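# Swap two bottles between cart and fridge, close door

## Task

Move the bottle on the cart's top tray onto the refrigerator shelf, standing upright at the spot where the fridge's other bottle began; place that other bottle upright in the cart's top tray; then close the refrigerator door completely. The task fails if a glass bottle drops any real distance, if the door is swung open or shut violently, or if the robot tips over or is left leaning. Anything that stays in place only because the robot is holding it at the end does not count.

## Robot and tools

Robot: a Hello Robot Stretch 3 with one arm. It has a two-wheel drive base (0.33 m long, 0.34 m wide), a lift that slides up a vertical mast, and a telescoping arm that reaches out sideways to the robot's RIGHT. The gripper cannot move forward on its own; you drive the base to shift it fore and aft. A spin in place pivots about the point between the drive wheels, 0.05 m behind the front edge. Stowed (arm in, wrist folded) the turning circle has radius 0.28 m; a level, unfolded wrist pokes outside it.

Frames: the base frame has its origin on the floor between the drive wheels, x ahead, y to the left, z up. hand_pose is reported in this frame at the point where closed fingertips meet; with all wrist joints at zero its x axis is up, y runs back along the arm toward the mast, z toward the rear. The odometry frame is the base frame as it was when the scene began.

Tool execute_actions: argument actions is a list holding one action (or empty, which just reports state and images). An action may contain base, joints, contact_limits; its motions start together. base takes exactly one key: translate_m, a relative drive in metres from the current position, forward positive, -1 to 1; or rotate_rad, a relative spin in radians, counter-clockwise (left) positive, -3.2 to 3.2. No sideways motion. joints is a dict of absolute targets by name: lift_m 0 to 1.1 (arm height); arm_m 0 to 0.52 (extension); wrist_yaw_rad -1.345 to 4.42 (0 along the arm, positive swings toward the front, 3.0 folds over the base); wrist_pitch_rad -1.57 to 0.451 (0 level, negative tips the fingers down); wrist_roll_rad -2.911 to 2.911 (0 fingers side by side); gripper_m -0.089 to 0.179 (larger is wider; the real fingertip gap is smaller than the value, by about 0.007 when nearly shut and 0.025 when fully open; zero gap below 0.007); head_pan_rad -3.953 to 1.73 (0 ahead, positive left, -1.57 looks along the arm); head_tilt_rad -1.53 to 0.419 (negative looks down). Joints or base you omit may keep driving toward earlier targets. contact_limits takes only arm_m, a motor effort percentage from 1 to 100 at which the arm motion halts (contact_stop); smaller is softer, too small stops instantly. cameras picks images: head_camera, nav_camera, wrist_camera or all; null/omitted means all, [] means none. Bad keys or out-of-range values reject the whole call.

Tool wait: seconds from 0 to 10; nothing new is commanded, returns state and images. Tool zoom_image: camera name and region [x0, y0, x1, y1] in pixels from the top-left of that camera's most recent full image, no larger than 504 by 504. Tool finished_scene: scene is the number of the current scene; it is final, so call it only once everything stays put without the robot.

Result lines: joint_positions; base_status and joint_status (done, off_target meaning stopped short and maybe still pushing, contact_stop, time_out, torque_fault); on_its_own for uncommanded joints, where "held at" is the held target, not the actual position; motor_effort in percent, positive toward larger joint values, with the peak in brackets, biased and noisy; lidar_m, twelve 30-degree sectors starting straight ahead and going counter-clockwise (4th left, 7th behind, 10th right), scanning at 0.17 m height, blind to glass and clear plastic, "-" for nothing; wrist_depth_mm and head_depth_mm, 7x7 grids of median depth (head grid is sideways); base_odometry from wheel counts; turned_by_wheels and turned_by_imu since the last result; base_tilt in degrees (forward/right positive, with fixed offsets up to about 4). If a result reports a stop, the rest of that reply's motion calls are skipped.

Contact behavior: arm and lift halt and go limp when they press firmly on something; a limp lift may sag under load or be pushed up by closing fingers on a surface. Base, wrist and head never stop on contact and keep shoving. A wrist servo strained too long shuts off for 10 s (torque_fault) and goes limp.

Gripper: to grasp, command gripper_m below the object's width; lower squeezes harder but a stall guard may weaken the grip so heavy or slick items slide. To let go, command at least 0.02 above where the fingers met the object. Neither the reading nor done proves a grasp; check with cameras.

Speed: full base speed (0.30 m/s, 1.9 rad/s) only when lift_m < 0.30, arm_m < 0.03 and wrist_yaw_rad > 2.54; otherwise 0.10 m/s and 0.63 rad/s.

Self-collision: fold or unfold the wrist (yaw to 3.0) only with lift_m between 0.32 and 0.95, wrist_pitch_rad -0.4 and roll near 0; once folded, lift may go down to 0.25. With yaw below -0.4, keep pitch at -0.5 or lower.

Things to avoid: dropping the glass bottles, knocking them over, swinging the door hard, and tipping. The robot can tip if the arm presses on something rigid with the gripper above roughly 0.45 m (raising the contact limit lowers that height; a repeat push is riskier), if you drive while gripping or hooking something fixed, or if it snags furniture, especially reversing. If tilted, reverse the last move in small steps, free the gripper, and drop lift_m to about 0.2. A loose object may occasionally get nudged by outside forces; recheck before finishing.

Camera intrinsics and extrinsics are given per camera (head_camera 896x504, nav_camera 672x504 fisheye, wrist_camera 644x364), mapping the base frame to each camera, with small per-scene errors.

Each tool is called after ">>>" as a command line: name --argument value for each argument, lists and objects as JSON in quotes; but a table of rows of numbers goes row by row, as --pt "numbers of a row", without its own name.

## Session

>>> execute_actions --actions '[]'

Scene clock: 0.00 s.
base_odometry: x=+0.000 y=+0.000 heading=+0.000 (m, m, rad; odometry frame)
turned_by_wheels: +0.000 (rad since the last result)
turned_by_imu: +0.000 (rad since the last result)
base_tilt: forward=+1.5 right=-0.1 (deg)
lidar_m: 1.07 1.48 1.34 1.30 1.31 1.58 1.12 1.36 2.18 1.33 2.47 1.67
head_depth_mm: 1595 1616 1630 1641 1657 1673 1710 / 1541 1564 1576 1595 1614 1615 939 / 1494 1513 1524 1546 1568 1568 941 / 1454 1467 1487 1500 1509 1360 941 / 1419 1435 1440 1454 1474 1363 938 / 1379 1393 1401 1413 1423 1359 942 / 1340 1355 1362 1377 1390 1379 937
base_status: not commanded
joint_positions: lift_m=+0.329 arm_m=-0.002 wrist_yaw_rad=+2.900 wrist_pitch_rad=-0.472 wrist_roll_rad=+0.000 gripper_m=+0.037 head_pan_rad=-0.016 head_tilt_rad=+0.001
joint_status: not commanded
motor_effort: left_wheel=+0 right_wheel=+0 lift_m=+18 arm_m=+0 wrist_yaw_rad=+0 wrist_pitch_rad=+5 wrist_roll_rad=+0 gripper_m=+0 head_pan_rad=-1 head_tilt_rad=+2 (%)
hand_pose: x=+0.0308 y=+0.0678 z=+0.3296 quat_wxyz=(+0.248, +0.702, +0.082, +0.663) (m; base frame)
wrist_depth_mm: - - - - - - - / - - - - - - - / - - - - - - - / 785 - 803 807 844 848 851 / 637 - 670 672 683 670 692 / 537 538 - 559 564 560 581 / 471 483 - 486 473 493 496
pictures: head_camera (sideways: a quarter turn clockwise sets it upright), nav_camera (sideways: a quarter turn counterclockwise sets it upright), wrist_camera
Images, in order (width x height): head_camera 896x504, nav_camera 672x504, wrist_camera 644x364.

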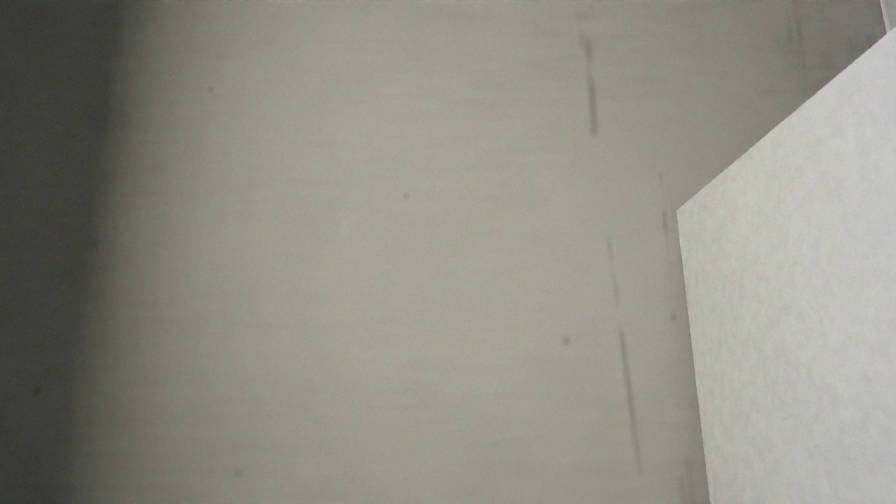

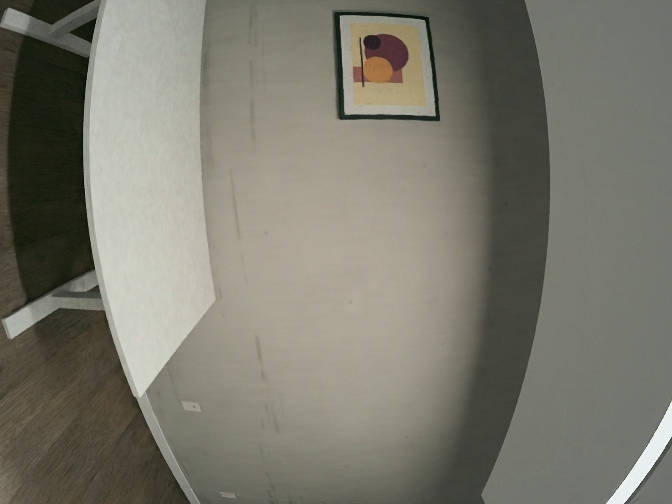

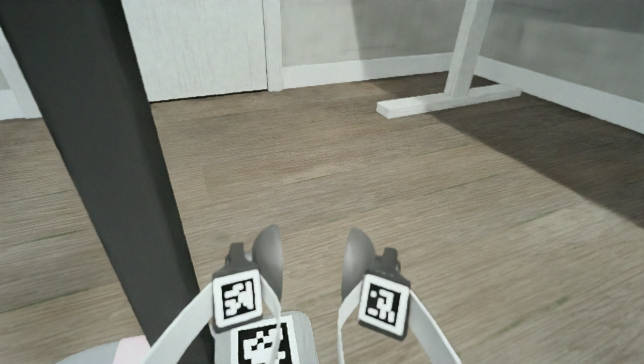

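>>> execute_actions --actions '[{"joints":{"head_pan_rad":-1.6,"head_tilt_rad":-0.5}}]' --cameras '["nav_camera","head_camera"]'

>>> execute_actions --actions '[{"joints":{"head_pan_rad":-3.0,"head_tilt_rad":-0.5}}]' --cameras '["nav_camera","head_camera"]'

Scene clock: 7.43 s.
base_odometry: x=+0.000 y=+0.000 heading=+0.000 (m, m, rad; odometry frame)
turned_by_wheels: +0.000 (rad since the last result)
turned_by_imu: -0.001 (rad since the last result)
base_tilt: forward=+1.4 right=-0.3 (deg)
lidar_m: 1.07 1.48 1.34 1.30 1.31 1.58 1.12 1.37 2.18 1.34 2.46 1.67
head_depth_mm: 1856 2567 2951 2638 1949 1548 1280 / 1957 2075 2299 2440 1951 1537 1286 / 1207 1262 1396 1602 1810 1539 1277 / 1780 1940 2067 2193 1935 1534 1277 / 2107 2315 2576 2582 1924 1535 1271 / 2073 2265 2499 2565 1914 1532 1274 / 2016 2207 2406 2559 1923 1521 1269
base_status: not commanded
joint_positions: lift_m=+0.329 arm_m=-0.002 wrist_yaw_rad=+2.900 wrist_pitch_rad=-0.472 wrist_roll_rad=+0.000 gripper_m=+0.037 head_pan_rad=-1.593 head_tilt_rad=-0.493
joint_status: all done
motor_effort: left_wheel=+0(0) right_wheel=+0(0) lift_m=+18(18) arm_m=+0(0) wrist_yaw_rad=+0(1) wrist_pitch_rad=+5(5) wrist_roll_rad=+0(0) gripper_m=+0(0) head_pan_rad=-2(28) head_tilt_rad=-3(27) (%)
hand_pose: x=+0.0308 y=+0.0678 z=+0.3296 quat_wxyz=(+0.248, +0.702, +0.082, +0.663) (m; base frame)
wrist_depth_mm: - - - - - - - / - - - - - - - / - - - - - - - / 773 - 818 815 840 858 854 / 641 - 676 645 676 667 685 / 544 530 - 554 571 573 577 / 463 488 - 477 476 489 499
pictures: head_camera (sideways: a quarter turn clockwise sets it upright), nav_camera (sideways: a quarter turn counterclockwise sets it upright)
camera_calibration (this result's frames):
head_camera: T_world_to_cam=[[0.0117496, 0.526299, -0.850218, 1.13607], [0.997823, -0.0613533, -0.0241892, 0.0235089], [-0.0648945, -0.848083, -0.525874, 0.6468], [0, 0, 0, 1]] pos_world=[0.0051676, -0.0479327, 1.30662]
nav_camera: T_world_to_cam=[[-0.0463188, -0.457993, 0.887748, -1.1128], [-0.998068, 0.0580523, -0.0221255, 0.0844666], [-0.0414025, -0.887058, -0.459797, 0.555089], [0, 0, 0, 1]] pos_world=[0.0557418, -0.0221627, 1.24499]
Images, in order (width x height): head_camera 896x504, nav_camera 672x504.

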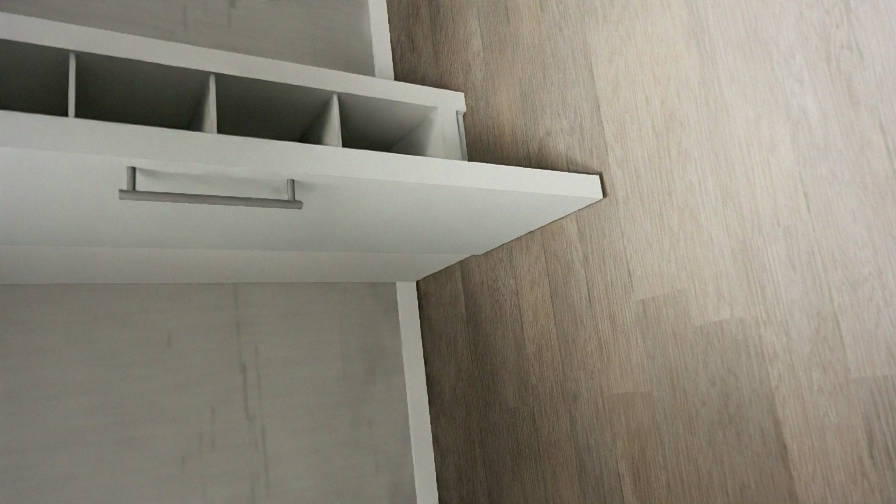

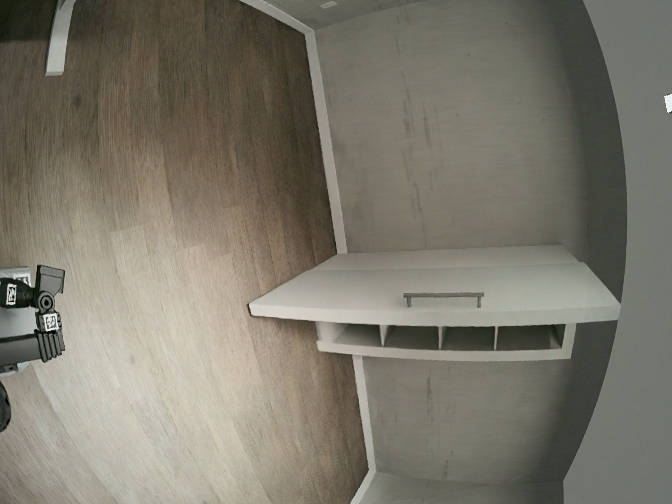

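Scene clock: 8.73 s.
base_odometry: x=+0.000 y=+0.000 heading=+0.000 (m, m, rad; odometry frame)
turned_by_wheels: +0.000 (rad since the last result)
turned_by_imu: +0.000 (rad since the last result)
base_tilt: forward=+1.5 right=-0.3 (deg)
lidar_m: 1.07 1.48 1.34 1.30 1.30 1.58 1.13 1.36 2.18 1.33 2.47 1.67
head_depth_mm: 2918 3129 3176 2611 1946 1551 1286 / 2931 3212 3266 2370 1941 1538 1280 / 2880 3202 1548 1737 1797 1537 1280 / 2870 3165 1509 1562 1703 1536 1279 / 2857 3108 1498 1804 1793 1533 1268 / 2791 3091 3220 2352 1867 1533 1276 / 2823 3079 3346 2560 1925 1527 1268
base_status: not commanded
joint_positions: lift_m=+0.329 arm_m=-0.002 wrist_yaw_rad=+2.900 wrist_pitch_rad=-0.472 wrist_roll_rad=+0.000 gripper_m=+0.037 head_pan_rad=-2.993 head_tilt_rad=-0.494
joint_status: all done
motor_effort: left_wheel=-1(0) right_wheel=+0(0) lift_m=+18(18) arm_m=+0(0) wrist_yaw_rad=+0(0) wrist_pitch_rad=+5(5) wrist_roll_rad=+0(1) gripper_m=-1(1) head_pan_rad=-3(29) head_tilt_rad=-2(2) (%)
hand_pose: x=+0.0308 y=+0.0678 z=+0.3296 quat_wxyz=(+0.248, +0.702, +0.082, +0.663) (m; base frame)
wrist_depth_mm: - - - - - - - / - - - - - - - / - - - - - - - / 800 - 805 820 826 837 858 / 636 - 688 656 676 693 688 / 541 537 - 558 560 582 575 / 471 485 - 480 472 487 498
pictures: head_camera (sideways: a quarter turn clockwise sets it upright), nav_camera (sideways: a quarter turn counterclockwise sets it upright)
camera_calibration (this result's frames):
head_camera: T_world_to_cam=[[0.52079, 0.077899, -0.850123, 1.13285], [0.109143, -0.993731, -0.0241963, 0.0289391], [-0.846679, -0.0801842, -0.526027, 0.651768], [0, 0, 0, 1]] pos_world=[-0.0412945, -0.00722838, 1.30661]
nav_camera: T_world_to_cam=[[-0.459359, -0.0322238, 0.887666, -1.11018], [-0.11243, 0.993413, -0.022119, 0.0790558], [-0.881106, -0.109961, -0.459957, 0.56042], [0, 0, 0, 1]] pos_world=[-0.00729241, -0.0526849, 1.24498]
Images, in order (width x height): head_camera 896x504, nav_camera 672x504.

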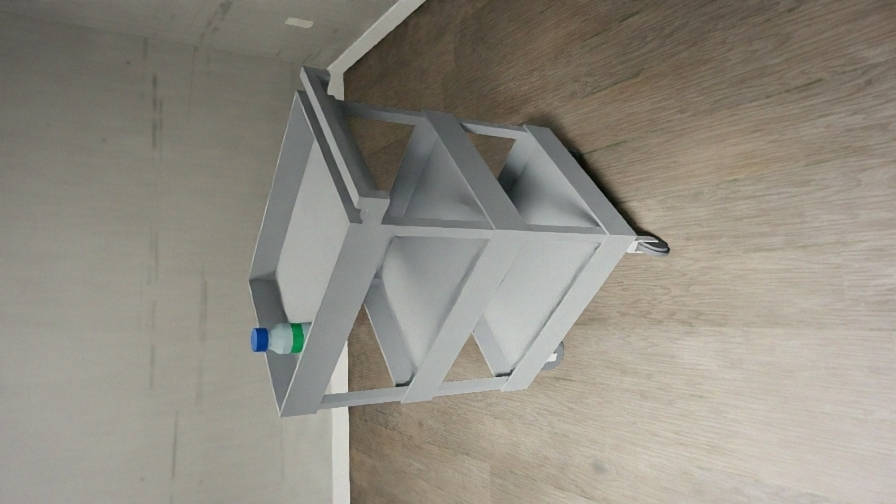

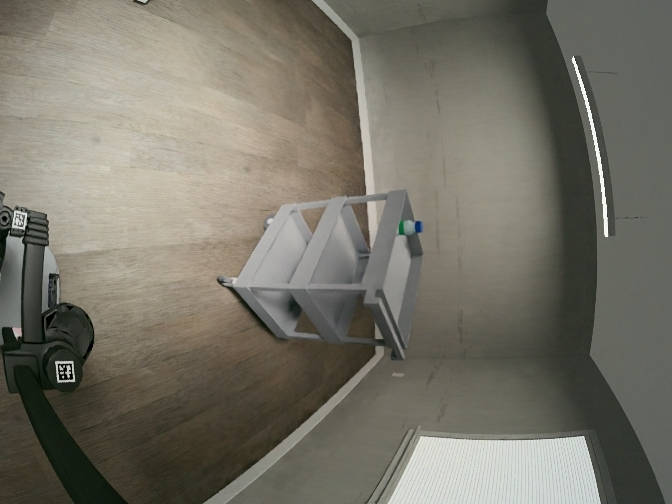

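>>> execute_actions --actions '[{"base":{"rotate_rad":-2.14},"joints":{"lift_m":0.28,"head_pan_rad":0.5}}]' --cameras '[]'

>>> execute_actions --actions '[{"base":{"translate_m":1.0}}]' --cameras '["nav_camera","head_camera"]'

Scene clock: 31.20 s.
base_odometry: x=+0.000 y=+0.000 heading=-2.140 (m, m, rad; odometry frame)
turned_by_wheels: -2.140 (rad since the last result)
turned_by_imu: -2.087 (rad since the last result)
base_tilt: forward=+1.5 right=-0.2 (deg)
lidar_m: 2.19 1.34 2.45 1.69 1.48 1.48 1.34 1.30 1.30 1.56 1.12 1.33
head_depth_mm: 2388 2675 3007 2613 1949 1548 1284 / 1947 2057 2312 2456 1934 1545 1280 / 1134 1261 1406 2265 1801 1544 1279 / 1449 1583 1725 1909 1862 1535 1275 / 2091 2298 2559 2586 1921 1541 1273 / 2063 2251 2492 2567 1913 1526 1267 / 2024 2200 2429 2554 1906 1526 1264
base_status: done
joint_positions: lift_m=+0.280 arm_m=-0.002 wrist_yaw_rad=+2.900 wrist_pitch_rad=-0.473 wrist_roll_rad=+0.000 gripper_m=+0.037 head_pan_rad=+0.493 head_tilt_rad=-0.495
joint_status: all done
motor_effort: left_wheel=+1(8) right_wheel=-1(5) lift_m=+14(16) arm_m=-1(1) wrist_yaw_rad=+0(0) wrist_pitch_rad=+5(5) wrist_roll_rad=+0(1) gripper_m=+0(0) head_pan_rad=+2(27) head_tilt_rad=-2(3) (%)
hand_pose: x=+0.0307 y=+0.0677 z=+0.2807 quat_wxyz=(+0.248, +0.702, +0.082, +0.663) (m; base frame)
wrist_depth_mm: - - - - - - - / - - - - - - - / 906 924 946 946 943 - - / 695 - 736 733 762 737 768 / 569 - 608 606 610 605 618 / 481 491 - 510 498 510 513 / - - - 430 425 437 444
pictures: none
No camera images: the call's "cameras" was empty. Leave "cameras" out to get every camera's image.

Scene clock: 36.30 s.
base_odometry: x=-0.539 y=-0.842 heading=-2.140 (m, m, rad; odometry frame)
turned_by_wheels: +0.000 (rad since the last result)
turned_by_imu: +0.004 (rad since the last result)
base_tilt: forward=+1.5 right=-0.2 (deg)
lidar_m: 1.96 1.23 0.53 2.05 2.16 1.75 2.30 2.03 0.96 0.94 2.62 2.62
head_depth_mm: 1661 1836 2071 2305 1940 1549 1283 / 1607 1772 1990 2264 1934 1542 1280 / 1058 1666 1909 2149 1932 1540 1277 / 1109 1248 1305 1463 1657 1533 1272 / 1345 1489 1644 1596 1732 1534 1272 / 1308 1444 1595 1580 1663 1527 1272 / 1273 1392 1292 1292 1345 1120 930
base_status: done
joint_positions: lift_m=+0.280 arm_m=-0.002 wrist_yaw_rad=+2.900 wrist_pitch_rad=-0.473 wrist_roll_rad=+0.000 gripper_m=+0.037 head_pan_rad=+0.493 head_tilt_rad=-0.495
joint_status: not commanded
motor_effort: left_wheel=+0(6) right_wheel=-1(5) lift_m=+15(15) arm_m=-1(1) wrist_yaw_rad=+0(0) wrist_pitch_rad=+5(5) wrist_roll_rad=+1(0) gripper_m=-1(0) head_pan_rad=+2(2) head_tilt_rad=-3(3) (%)
hand_pose: x=+0.0307 y=+0.0676 z=+0.2807 quat_wxyz=(+0.248, +0.702, +0.082, +0.662) (m; base frame)
wrist_depth_mm: - - - - 522 938 - / - - - - 557 - - / 887 906 941 960 655 - 932 / 700 - 727 741 713 760 758 / 577 - 599 586 622 607 610 / 479 481 - 518 502 504 502 / - - - 431 419 437 443
pictures: head_camera (sideways: a quarter turn clockwise sets it upright), nav_camera (sideways: a quarter turn counterclockwise sets it upright)
camera_calibration (this result's frames):
head_camera: T_world_to_cam=[[-0.464714, -0.24945, -0.849597, 1.13817], [-0.438056, 0.898621, -0.0242357, 0.0323282], [0.769512, 0.360908, -0.526875, 0.643012], [0, 0, 0, 1]] pos_world=[0.0482806, 0.0227979, 1.30656]
nav_camera: T_world_to_cam=[[0.42233, 0.185744, 0.887207, -1.11496], [0.441001, -0.897235, -0.0220829, 0.0756328], [0.791931, 0.400586, -0.460843, 0.551367], [0, 0, 0, 1]] pos_world=[0.000880825, 0.0540872, 1.24496]
Images, in order (width x height): head_camera 896x504, nav_camera 672x504.

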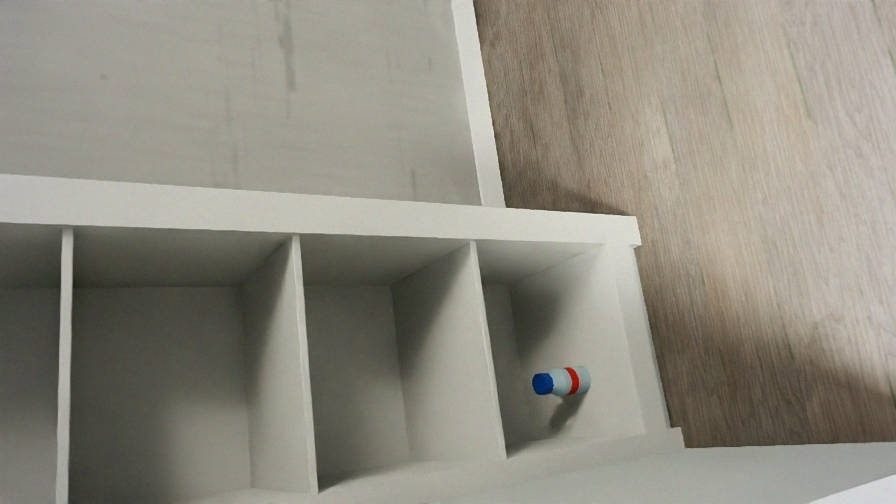

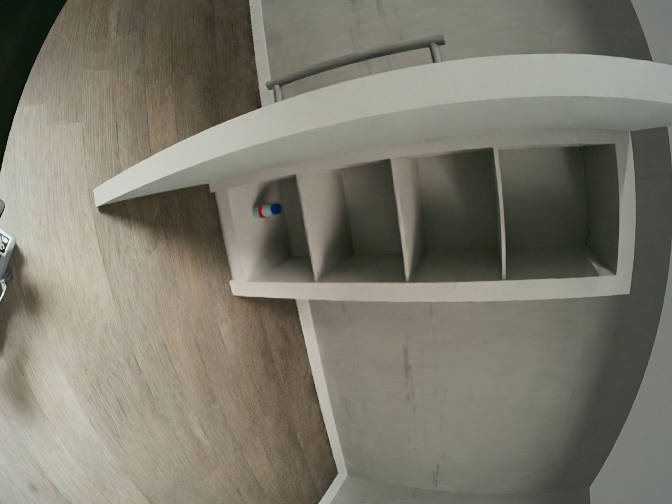

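>>> execute_actions --actions '[{"base":{"translate_m":0.75}}]' --cameras '[]'

>>> execute_actions --actions '[{"base":{"rotate_rad":2.36},"joints":{"head_pan_rad":-1.3,"head_tilt_rad":-1.0}}]' --cameras '[]'

>>> execute_actions --actions '[{"base":{"translate_m":0.3},"joints":{"lift_m":0.35,"wrist_pitch_rad":-0.4}}]' --cameras '[]'

>>> execute_actions --actions '[{"joints":{"wrist_yaw_rad":0,"gripper_m":0.15}}]' --cameras '[]'

>>> execute_actions --actions '[{"joints":{"wrist_pitch_rad":0,"lift_m":0.1}}]'

Scene clock: 58.17 s.
base_odometry: x=-0.943 y=-1.474 heading=-2.140 (m, m, rad; odometry frame)
turned_by_wheels: +0.000 (rad since the last result)
turned_by_imu: +0.002 (rad since the last result)
base_tilt: forward=+1.5 right=-0.3 (deg)
lidar_m: 1.34 1.18 0.62 0.72 0.64 0.64 2.93 1.32 1.09 2.39 2.11 2.11
head_depth_mm: 1103 1224 1382 1569 1763 1540 1282 / 1075 1189 1330 1506 1743 1550 1285 / 1044 1147 1280 1448 1665 1535 1281 / 1011 1113 1235 1388 1584 1534 1279 / 986 1082 1194 1341 1519 1531 1264 / 961 1048 1157 1293 1446 1487 1184 / 934 1006 1071 775 719 808 1066
base_status: done
joint_positions: lift_m=+0.280 arm_m=-0.002 wrist_yaw_rad=+2.900 wrist_pitch_rad=-0.473 wrist_roll_rad=+0.000 gripper_m=+0.037 head_pan_rad=+0.493 head_tilt_rad=-0.495
joint_status: not commanded
motor_effort: left_wheel=+0(7) right_wheel=+0(5) lift_m=+15(15) arm_m=-1(1) wrist_yaw_rad=+0(1) wrist_pitch_rad=+5(5) wrist_roll_rad=+0(0) gripper_m=-1(0) head_pan_rad=+2(1) head_tilt_rad=-2(3) (%)
hand_pose: x=+0.0307 y=+0.0676 z=+0.2807 quat_wxyz=(+0.248, +0.702, +0.082, +0.662) (m; base frame)
wrist_depth_mm: - 643 770 972 - 545 857 / - 686 831 895 - 763 881 / 540 729 879 838 705 917 890 / 579 - 732 734 731 750 780 / 567 - 602 589 608 610 624 / 487 486 - 514 505 509 508 / - - - 427 417 430 429
pictures: none
No camera images: the call's "cameras" was empty. Leave "cameras" out to get every camera's image.

Scene clock: 60.80 s.
base_odometry: x=-0.943 y=-1.474 heading=+0.220 (m, m, rad; odometry frame)
turned_by_wheels: +2.360 (rad since the last result)
turned_by_imu: +2.296 (rad since the last result)
base_tilt: forward=+1.4 right=-0.3 (deg)
lidar_m: 0.64 2.40 2.68 1.13 1.09 2.18 2.11 1.65 1.22 0.62 0.86 0.66
head_depth_mm: 1057 1247 1529 1525 1361 1230 1117 / 593 1258 1584 1518 1360 1223 1131 / 580 686 867 1465 1350 1236 - / 668 1136 1024 1353 1342 1246 - / 682 1156 1042 1392 1336 1209 1115 / 680 1149 1053 1420 1331 1201 1096 / 928 1067 1132 1389 1328 1200 1098
base_status: done
joint_positions: lift_m=+0.280 arm_m=-0.002 wrist_yaw_rad=+2.900 wrist_pitch_rad=-0.473 wrist_roll_rad=+0.000 gripper_m=+0.037 head_pan_rad=-1.293 head_tilt_rad=-0.988
joint_status: all done
motor_effort: left_wheel=-1(6) right_wheel=+2(8) lift_m=+15(15) arm_m=-1(1) wrist_yaw_rad=+0(1) wrist_pitch_rad=+5(5) wrist_roll_rad=+0(0) gripper_m=-1(1) head_pan_rad=-2(29) head_tilt_rad=-5(33) (%)
hand_pose: x=+0.0307 y=+0.0676 z=+0.2807 quat_wxyz=(+0.248, +0.702, +0.082, +0.662) (m; base frame)
wrist_depth_mm: - - - - - - - / - - - - - - - / 909 918 921 973 975 - - / 706 - 721 732 748 746 785 / 576 - 605 593 603 594 624 / 483 493 - 515 503 500 519 / - - - 430 426 434 441
pictures: none
No camera images: the call's "cameras" was empty. Leave "cameras" out to get every camera's image.

Scene clock: 65.03 s.
base_odometry: x=-0.650 y=-1.409 heading=+0.220 (m, m, rad; odometry frame)
turned_by_wheels: +0.000 (rad since the last result)
turned_by_imu: +0.000 (rad since the last result)
base_tilt: forward=+1.4 right=-0.2 (deg)
lidar_m: 0.34 2.12 2.67 1.34 1.30 2.49 2.41 1.66 0.65 0.73 0.47 0.35
head_depth_mm: 646 1106 1019 1032 1341 1227 1118 / 645 1123 1014 1348 1328 1231 1130 / 656 1133 1025 1360 1347 1247 - / 668 1120 1040 1356 1340 1249 - / 666 847 999 1325 1345 1206 1117 / 623 722 841 972 1153 1189 1101 / 539 591 652 729 827 958 1080
base_status: done
joint_positions: lift_m=+0.350 arm_m=-0.002 wrist_yaw_rad=+2.900 wrist_pitch_rad=-0.418 wrist_roll_rad=+0.000 gripper_m=+0.037 head_pan_rad=-1.294 head_tilt_rad=-0.988
joint_status: all done
motor_effort: left_wheel=-1(7) right_wheel=+1(8) lift_m=+21(23) arm_m=-1(1) wrist_yaw_rad=+0(0) wrist_pitch_rad=+6(8) wrist_roll_rad=+0(0) gripper_m=+0(0) head_pan_rad=-2(3) head_tilt_rad=-5(5) (%)
hand_pose: x=+0.0325 y=+0.0747 z=+0.3624 quat_wxyz=(+0.229, +0.704, +0.063, +0.669) (m; base frame)
wrist_depth_mm: - - - - - - - / - - - - - - - / - - - - - - - / 900 - 894 959 937 986 - / 702 - 776 743 751 779 771 / 604 - - 612 628 637 650 / 510 516 516 525 520 522 534
pictures: none
No camera images: the call's "cameras" was empty. Leave "cameras" out to get every camera's image.

Scene clock: 67.50 s.
base_odometry: x=-0.650 y=-1.409 heading=+0.220 (m, m, rad; odometry frame)
turned_by_wheels: +0.000 (rad since the last result)
turned_by_imu: -0.001 (rad since the last result)
base_tilt: forward=+1.5 right=-0.2 (deg)
lidar_m: 0.34 2.12 2.67 1.34 1.30 2.49 2.41 1.66 0.65 0.73 0.47 0.35
head_depth_mm: 647 1106 1017 1032 1341 1227 1119 / 646 1124 1014 1348 1328 1232 1128 / 655 1136 1026 1366 1354 1235 - / 669 1126 1043 1353 1356 1232 - / 667 846 999 1328 1340 1208 1111 / 624 720 840 972 1153 1189 1099 / 539 591 653 730 827 955 1081
base_status: not commanded
joint_positions: lift_m=+0.350 arm_m=-0.002 wrist_yaw_rad=+0.002 wrist_pitch_rad=-0.418 wrist_roll_rad=+0.000 gripper_m=+0.150 head_pan_rad=-1.294 head_tilt_rad=-0.988
joint_status: all done
motor_effort: left_wheel=-1(1) right_wheel=+2(1) lift_m=+21(21) arm_m=-1(1) wrist_yaw_rad=-1(3) wrist_pitch_rad=+6(6) wrist_roll_rad=+0(1) gripper_m=+0(82) head_pan_rad=-3(2) head_tilt_rad=-5(5) (%)
hand_pose: x=-0.0210 y=-0.3676 z=+0.3624 quat_wxyz=(+0.692, +0.148, -0.691, -0.146) (m; base frame)
wrist_depth_mm: 358 518 724 707 660 336 812 / 379 519 784 796 620 353 874 / 408 523 826 855 600 386 928 / 431 527 609 683 575 431 961 / 428 511 542 556 519 748 780 / 419 534 534 529 502 669 623 / 417 506 514 521 531 526 545
pictures: none
No camera images: the call's "cameras" was empty. Leave "cameras" out to get every camera's image.

Scene clock: 70.60 s.
base_odometry: x=-0.650 y=-1.409 heading=+0.220 (m, m, rad; odometry frame)
turned_by_wheels: +0.000 (rad since the last result)
turned_by_imu: -0.001 (rad since the last result)
base_tilt: forward=+1.4 right=-0.2 (deg)
lidar_m: 0.34 2.13 2.66 1.35 1.30 2.49 2.41 1.66 0.65 0.73 0.47 0.35
head_depth_mm: 647 1104 1018 1031 1343 1226 1120 / 646 1123 1013 1349 1322 1223 1133 / 656 1132 1025 1365 1352 1240 - / 670 1125 1042 1358 1347 1228 - / 667 847 1002 1324 1340 1209 1110 / 623 723 838 971 1155 1191 1099 / 539 590 653 730 826 957 1083
base_status: not commanded
joint_positions: lift_m=+0.100 arm_m=-0.002 wrist_yaw_rad=+0.002 wrist_pitch_rad=-0.021 wrist_roll_rad=+0.000 gripper_m=+0.150 head_pan_rad=-1.294 head_tilt_rad=-0.988
joint_status: all done
motor_effort: left_wheel=-1(1) right_wheel=+2(1) lift_m=+15(18) arm_m=-1(1) wrist_yaw_rad=-1(2) wrist_pitch_rad=+7(7) wrist_roll_rad=+0(0) gripper_m=+0(0) head_pan_rad=-3(3) head_tilt_rad=-7(6) (%)
hand_pose: x=-0.0210 y=-0.3989 z=+0.2094 quat_wxyz=(+0.707, +0.008, -0.707, -0.007) (m; base frame)
wrist_depth_mm: 368 516 720 681 567 353 865 / 367 506 783 765 626 361 884 / 386 521 802 791 605 364 893 / 391 528 730 781 602 376 884 / 396 465 494 513 471 383 901 / 402 397 400 396 394 648 656 / 408 423 433 432 420 402 491
pictures: head_camera (sideways: a quarter turn clockwise sets it upright), nav_camera (sideways: a quarter turn counterclockwise sets it upright), wrist_camera
camera_calibration (this result's frames):
head_camera: T_world_to_cam=[[-0.23693, 0.833772, -0.498687, 0.679495], [0.967181, 0.250919, -0.0399962, 0.0442536], [0.0917823, -0.491797, -0.865859, 1.08801], [0, 0, 0, 1]] pos_world=[0.0183316, -0.0425672, 1.28269]
nav_camera: T_world_to_cam=[[0.190854, -0.803583, 0.563763, -0.691981], [-0.972562, -0.23263, -0.0023426, 0.0585479], [0.133031, -0.547848, -0.825933, 1.03027], [0, 0, 0, 1]] pos_world=[0.0519507, 0.021988, 1.24119]
wrist_camera: T_world_to_cam=[[-0.999543, -0.00877929, 0.0289258, -0.0343642], [-0.0298985, 0.14606, -0.988824, 0.309083], [0.00445625, -0.989237, -0.146256, -0.195842], [0, 0, 0, 1]] pos_world=[-0.0242346, -0.23918, 0.277979]
Images, in order (width x height): head_camera 896x504, nav_camera 672x504, wrist_camera 644x364.

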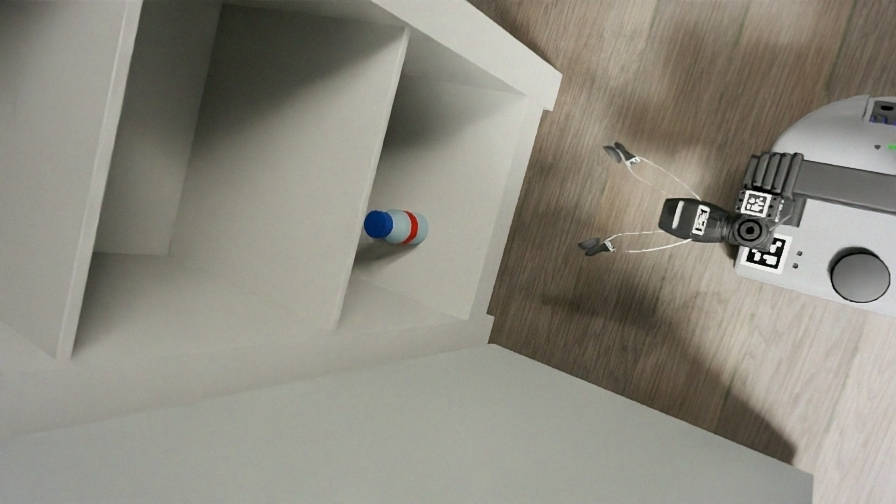

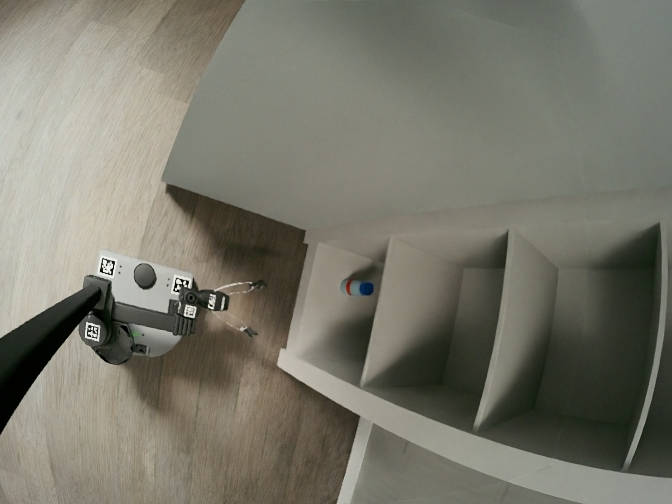

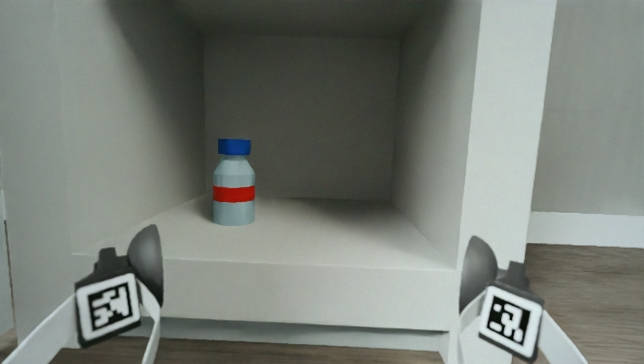

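>>> execute_actions --actions '[{"base":{"translate_m":0.14},"joints":{"wrist_pitch_rad":-0.4,"lift_m":0.19,"arm_m":0.25}}]' --cameras '["wrist_camera","head_camera"]'

Scene clock: 82.10 s.
base_odometry: x=-0.514 y=-1.378 heading=+0.220 (m, m, rad; odometry frame)
turned_by_wheels: +0.000 (rad since the last result)
turned_by_imu: -0.001 (rad since the last result)
base_tilt: forward=+1.5 right=-0.2 (deg)
lidar_m: 0.20 2.00 2.66 1.45 1.30 2.63 2.55 1.66 0.70 0.65 0.27 0.20
head_depth_mm: 648 1106 1018 1331 1304 1230 1120 / 644 1120 1012 1367 1318 1223 1128 / 654 1099 1024 1342 1312 1236 - / 596 719 937 1297 1342 1228 - / 476 551 655 807 1055 1188 1112 / 369 413 468 542 644 791 1062 / 303 330 365 408 463 534 685
base_status: done
joint_positions: lift_m=+0.190 arm_m=+0.250 wrist_yaw_rad=+0.001 wrist_pitch_rad=-0.415 wrist_roll_rad=+0.000 gripper_m=+0.150 head_pan_rad=-1.294 head_tilt_rad=-0.988
joint_status: all done
motor_effort: left_wheel=-1(3) right_wheel=+1(5) lift_m=+20(22) arm_m=+4(4) wrist_yaw_rad=-1(1) wrist_pitch_rad=+5(6) wrist_roll_rad=+0(0) gripper_m=+0(0) head_pan_rad=-3(3) head_tilt_rad=-6(6) (%)
hand_pose: x=-0.0213 y=-0.6195 z=+0.2032 quat_wxyz=(+0.692, +0.146, -0.692, -0.146) (m; base frame)
wrist_depth_mm: 198 275 486 499 489 498 374 / 200 283 534 290 533 519 373 / 202 283 489 301 557 511 365 / 202 284 384 327 402 409 361 / 205 275 309 314 312 321 323 / 202 248 253 256 259 275 266 / - 214 217 218 223 217 226
pictures: head_camera (sideways: a quarter turn clockwise sets it upright), wrist_camera
camera_calibration (this result's frames):
head_camera: T_world_to_cam=[[-0.23693, 0.833772, -0.498687, 0.679495], [0.967182, 0.250919, -0.0399962, 0.0442536], [0.0917822, -0.491797, -0.865859, 1.08801], [0, 0, 0, 1]] pos_world=[0.0183315, -0.0425672, 1.28269]
wrist_camera: T_world_to_cam=[[-0.999547, -0.0180189, 0.02411, -0.041228], [-0.0299448, 0.514232, -0.857128, 0.536437], [0.0030464, -0.857462, -0.514538, -0.258568], [0, 0, 0, 1]] pos_world=[-0.0243581, -0.498308, 0.327747]
Images, in order (width x height): head_camera 896x504, wrist_camera 644x364.

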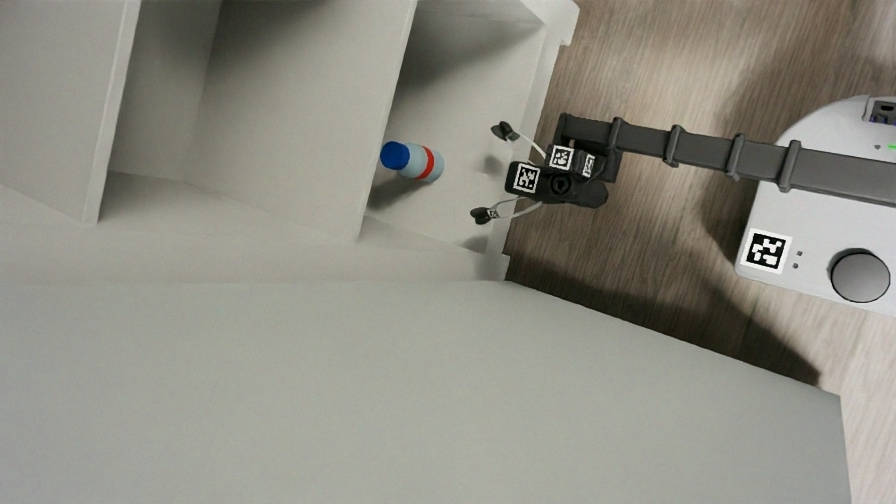

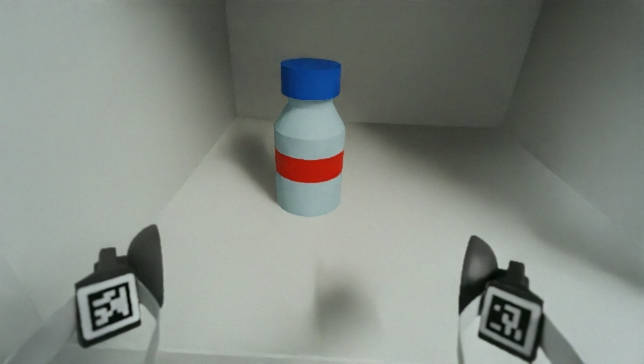

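>>> execute_actions --actions '[{"joints":{"lift_m":0.178,"arm_m":0.445}}]' --cameras '["wrist_camera"]'

>>> execute_actions --actions '[{"joints":{"gripper_m":0.04}}]' --cameras '[]'

>>> execute_actions --actions '[{"joints":{"lift_m":0.22}}]' --cameras '[]'

>>> execute_actions --actions '[{"joints":{"arm_m":0.0,"head_pan_rad":1.7,"head_tilt_rad":-0.6}}]'

Scene clock: 93.77 s.
base_odometry: x=-0.514 y=-1.378 heading=+0.220 (m, m, rad; odometry frame)
turned_by_wheels: +0.000 (rad since the last result)
turned_by_imu: -0.002 (rad since the last result)
base_tilt: forward=+1.4 right=-0.2 (deg)
lidar_m: 0.20 2.00 2.65 1.44 1.30 2.63 2.54 1.66 0.70 0.65 0.27 0.20
head_depth_mm: 647 1105 1015 1336 1310 1231 1122 / 645 1122 1015 1385 1318 1224 1128 / 655 1095 1024 1338 1345 1235 - / 596 722 940 1308 1340 1232 - / 475 551 655 808 1056 1191 1111 / 369 413 469 543 644 790 1060 / 303 331 365 408 463 534 685
base_status: not commanded
joint_positions: lift_m=+0.178 arm_m=+0.445 wrist_yaw_rad=+0.001 wrist_pitch_rad=-0.415 wrist_roll_rad=+0.000 gripper_m=+0.150 head_pan_rad=-1.294 head_tilt_rad=-0.988
joint_status: all done
motor_effort: left_wheel=-2(1) right_wheel=+1(1) lift_m=+15(19) arm_m=+4(3) wrist_yaw_rad=+0(0) wrist_pitch_rad=+5(5) wrist_roll_rad=+0(0) gripper_m=+0(0) head_pan_rad=-3(3) head_tilt_rad=-6(4) (%)
hand_pose: x=-0.0213 y=-0.8144 z=+0.1915 quat_wxyz=(+0.692, +0.146, -0.692, -0.146) (m; base frame)
wrist_depth_mm: 194 270 330 321 322 320 319 / 196 275 357 355 350 341 343 / 199 277 129 124 376 376 355 / 199 280 102 101 379 382 346 / 202 264 127 120 293 302 305 / 198 236 123 121 245 257 251 / - 196 135 129 206 203 214
pictures: wrist_camera
camera_calibration (this result's frames):
wrist_camera: T_world_to_cam=[[-0.999548, -0.01799, 0.0241045, -0.0444436], [-0.0299262, 0.514503, -0.856966, 0.626893], [0.00301504, -0.8573, -0.514808, -0.43155], [0, 0, 0, 1]] pos_world=[-0.0243618, -0.693306, 0.316132]
Images, in order (width x height): wrist_camera 644x364.

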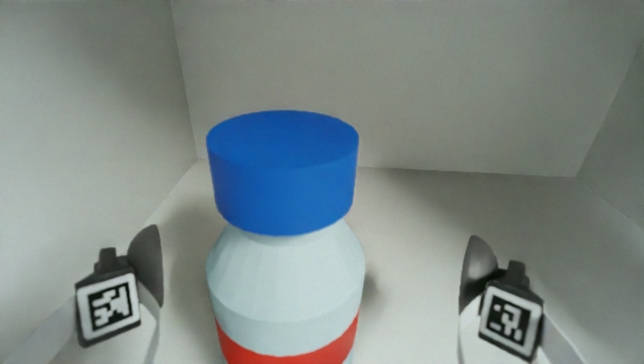

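Scene clock: 95.37 s.
base_odometry: x=-0.514 y=-1.378 heading=+0.220 (m, m, rad; odometry frame)
turned_by_wheels: +0.000 (rad since the last result)
turned_by_imu: +0.000 (rad since the last result)
base_tilt: forward=+1.5 right=-0.2 (deg)
lidar_m: 0.20 2.00 2.66 1.45 1.30 2.63 2.55 1.67 0.70 0.65 0.27 0.20
head_depth_mm: 646 1106 1019 1327 1303 1226 1117 / 644 1124 1011 1371 1314 1216 1131 / 654 1094 1023 1357 1349 1231 - / 594 721 936 1316 1344 1233 - / 476 551 656 806 1058 1191 1113 / 369 413 468 542 643 793 1057 / 303 330 365 408 463 535 687
base_status: not commanded
joint_positions: lift_m=+0.178 arm_m=+0.445 wrist_yaw_rad=+0.004 wrist_pitch_rad=-0.419 wrist_roll_rad=+0.000 gripper_m=+0.041 head_pan_rad=-1.294 head_tilt_rad=-0.988
joint_status: all done
motor_effort: left_wheel=+1(1) right_wheel=-2(3) lift_m=+15(15) arm_m=+3(4) wrist_yaw_rad=-2(6) wrist_pitch_rad=+6(6) wrist_roll_rad=+0(1) gripper_m=-12(88) head_pan_rad=-3(3) head_tilt_rad=-5(5) (%)
hand_pose: x=-0.0206 y=-0.8140 z=+0.1907 quat_wxyz=(+0.692, +0.149, -0.691, -0.146) (m; base frame)
wrist_depth_mm: 193 270 325 324 328 323 316 / 193 274 358 352 349 346 336 / 194 279 372 119 375 376 359 / 197 279 325 98 354 381 356 / 199 265 273 106 295 295 305 / 201 232 122 117 129 247 247 / 194 198 171 122 199 209 210
pictures: none
No camera images: the call's "cameras" was empty. Leave "cameras" out to get every camera's image.

Scene clock: 96.57 s.
base_odometry: x=-0.514 y=-1.378 heading=+0.220 (m, m, rad; odometry frame)
turned_by_wheels: +0.000 (rad since the last result)
turned_by_imu: +0.000 (rad since the last result)
base_tilt: forward=+1.5 right=-0.1 (deg)
lidar_m: 0.20 2.00 2.66 1.44 1.30 2.63 2.55 1.66 0.70 0.64 0.27 0.20
head_depth_mm: 647 1107 1018 1335 1306 1229 1117 / 643 1124 1011 1344 1328 1229 1133 / 654 1096 1025 1341 1360 1237 - / 595 721 937 1313 1349 1229 - / 476 550 655 809 1057 1192 1109 / 369 413 469 542 643 791 1063 / 303 330 365 408 462 534 687
base_status: not commanded
joint_positions: lift_m=+0.220 arm_m=+0.445 wrist_yaw_rad=+0.002 wrist_pitch_rad=-0.453 wrist_roll_rad=+0.000 gripper_m=+0.041 head_pan_rad=-1.294 head_tilt_rad=-0.988
joint_status: all done
motor_effort: left_wheel=+0(0) right_wheel=+0(2) lift_m=+23(25) arm_m=+3(3) wrist_yaw_rad=-1(4) wrist_pitch_rad=+17(18) wrist_roll_rad=+0(0) gripper_m=-13(12) head_pan_rad=-3(3) head_tilt_rad=-5(6) (%)
hand_pose: x=-0.0211 y=-0.8095 z=+0.2244 quat_wxyz=(+0.689, +0.160, -0.689, -0.159) (m; base frame)
wrist_depth_mm: 193 273 334 328 325 323 320 / 195 273 361 353 351 346 342 / 197 275 380 121 372 379 366 / 198 279 368 98 398 407 367 / 201 282 317 111 337 345 332 / 200 261 122 117 132 286 290 / 206 232 187 122 232 244 247
pictures: none
No camera images: the call's "cameras" was empty. Leave "cameras" out to get every camera's image.

Scene clock: 101.03 s.
base_odometry: x=-0.514 y=-1.378 heading=+0.220 (m, m, rad; odometry frame)
turned_by_wheels: +0.000 (rad since the last result)
turned_by_imu: -0.001 (rad since the last result)
base_tilt: forward=+1.5 right=-0.2 (deg)
lidar_m: 0.20 2.00 2.67 1.45 1.30 2.63 2.55 1.66 0.70 0.32 0.27 0.20
head_depth_mm: 2145 2397 2658 2200 1739 1434 1215 / 2199 2460 2704 2190 1731 1422 1209 / 2217 2497 2718 2188 1719 1417 1207 / 2245 2518 2735 2175 1716 1409 1203 / 2253 2492 2749 2023 1713 1419 1201 / 2287 1616 1761 1905 1713 1444 - / 2319 1646 1760 - - - -
base_status: not commanded
joint_positions: lift_m=+0.220 arm_m=+0.000 wrist_yaw_rad=+0.001 wrist_pitch_rad=-0.453 wrist_roll_rad=+0.000 gripper_m=+0.041 head_pan_rad=+1.693 head_tilt_rad=-0.606
joint_status: all done
motor_effort: left_wheel=+0(1) right_wheel=+0(1) lift_m=+23(23) arm_m=-4(5) wrist_yaw_rad=+0(2) wrist_pitch_rad=+17(17) wrist_roll_rad=+0(0) gripper_m=-13(12) head_pan_rad=+2(29) head_tilt_rad=+3(23) (%)
hand_pose: x=-0.0213 y=-0.3650 z=+0.2244 quat_wxyz=(+0.689, +0.159, -0.689, -0.159) (m; base frame)
wrist_depth_mm: 257 342 536 720 700 557 370 / 258 358 541 788 742 548 366 / 261 367 439 121 549 508 391 / 261 372 433 99 445 440 430 / 263 378 469 116 471 481 510 / 266 376 122 117 132 452 454 / 272 354 249 122 365 378 385
pictures: head_camera (sideways: a quarter turn clockwise sets it upright), nav_camera (sideways: a quarter turn counterclockwise sets it upright), wrist_camera
camera_calibration (this result's frames):
head_camera: T_world_to_cam=[[0.0751545, -0.614063, -0.785671, 1.05153], [-0.995934, -0.0854697, -0.0284663, 0.0412352], [-0.0496709, 0.784615, -0.61799, 0.766548], [0, 0, 0, 1]] pos_world=[0.000115154, 0.0477877, 1.30105]
nav_camera: T_world_to_cam=[[-0.0317034, 0.556038, 0.830552, -1.0383], [0.996339, 0.0835848, -0.0179265, 0.0668312], [-0.0793893, 0.826944, -0.556652, 0.681341], [0, 0, 0, 1]] pos_world=[-0.0454131, 0.00831894, 1.24283]
wrist_camera: T_world_to_cam=[[-0.999546, -0.018928, 0.023428, -0.0373411], [-0.0299667, 0.546948, -0.83663, 0.431172], [0.00302186, -0.836953, -0.547267, -0.0146247], [0, 0, 0, 1]] pos_world=[-0.0243591, -0.248776, 0.353603]
Images, in order (width x height): head_camera 896x504, nav_camera 672x504, wrist_camera 644x364.

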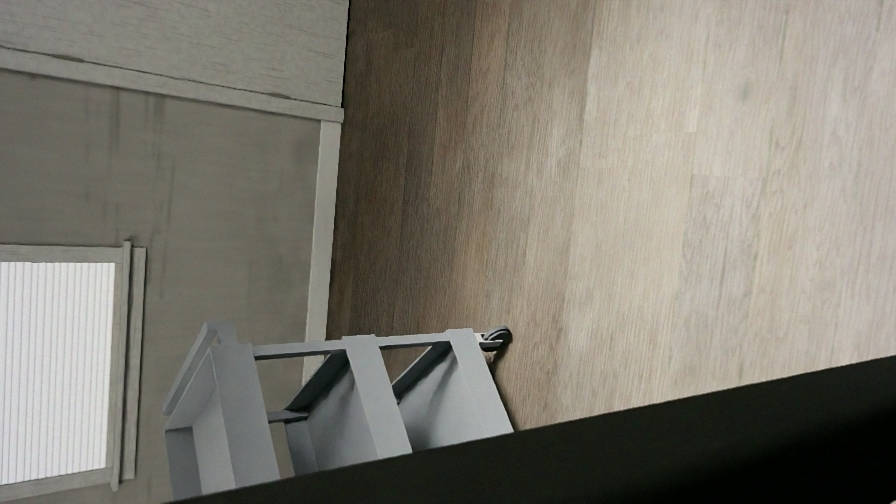

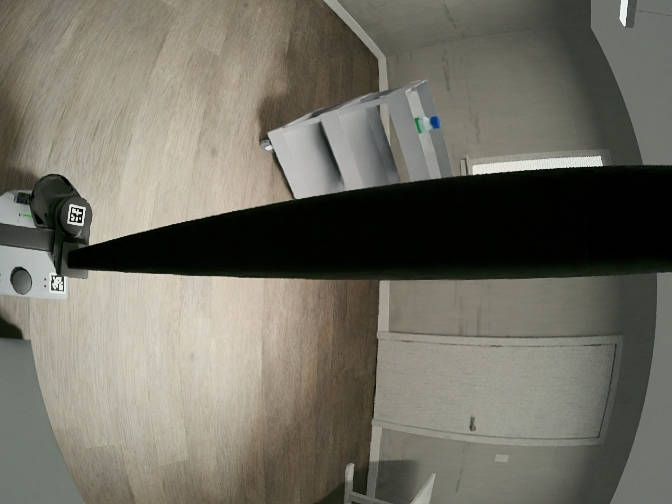

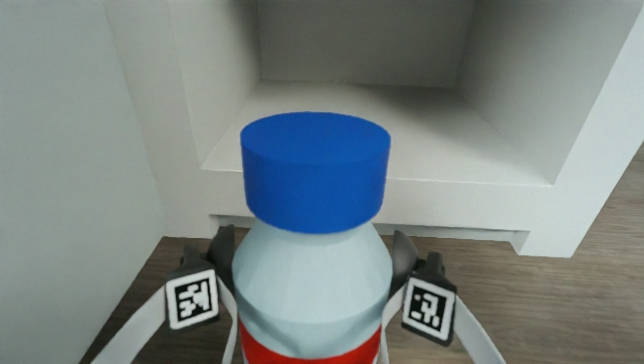

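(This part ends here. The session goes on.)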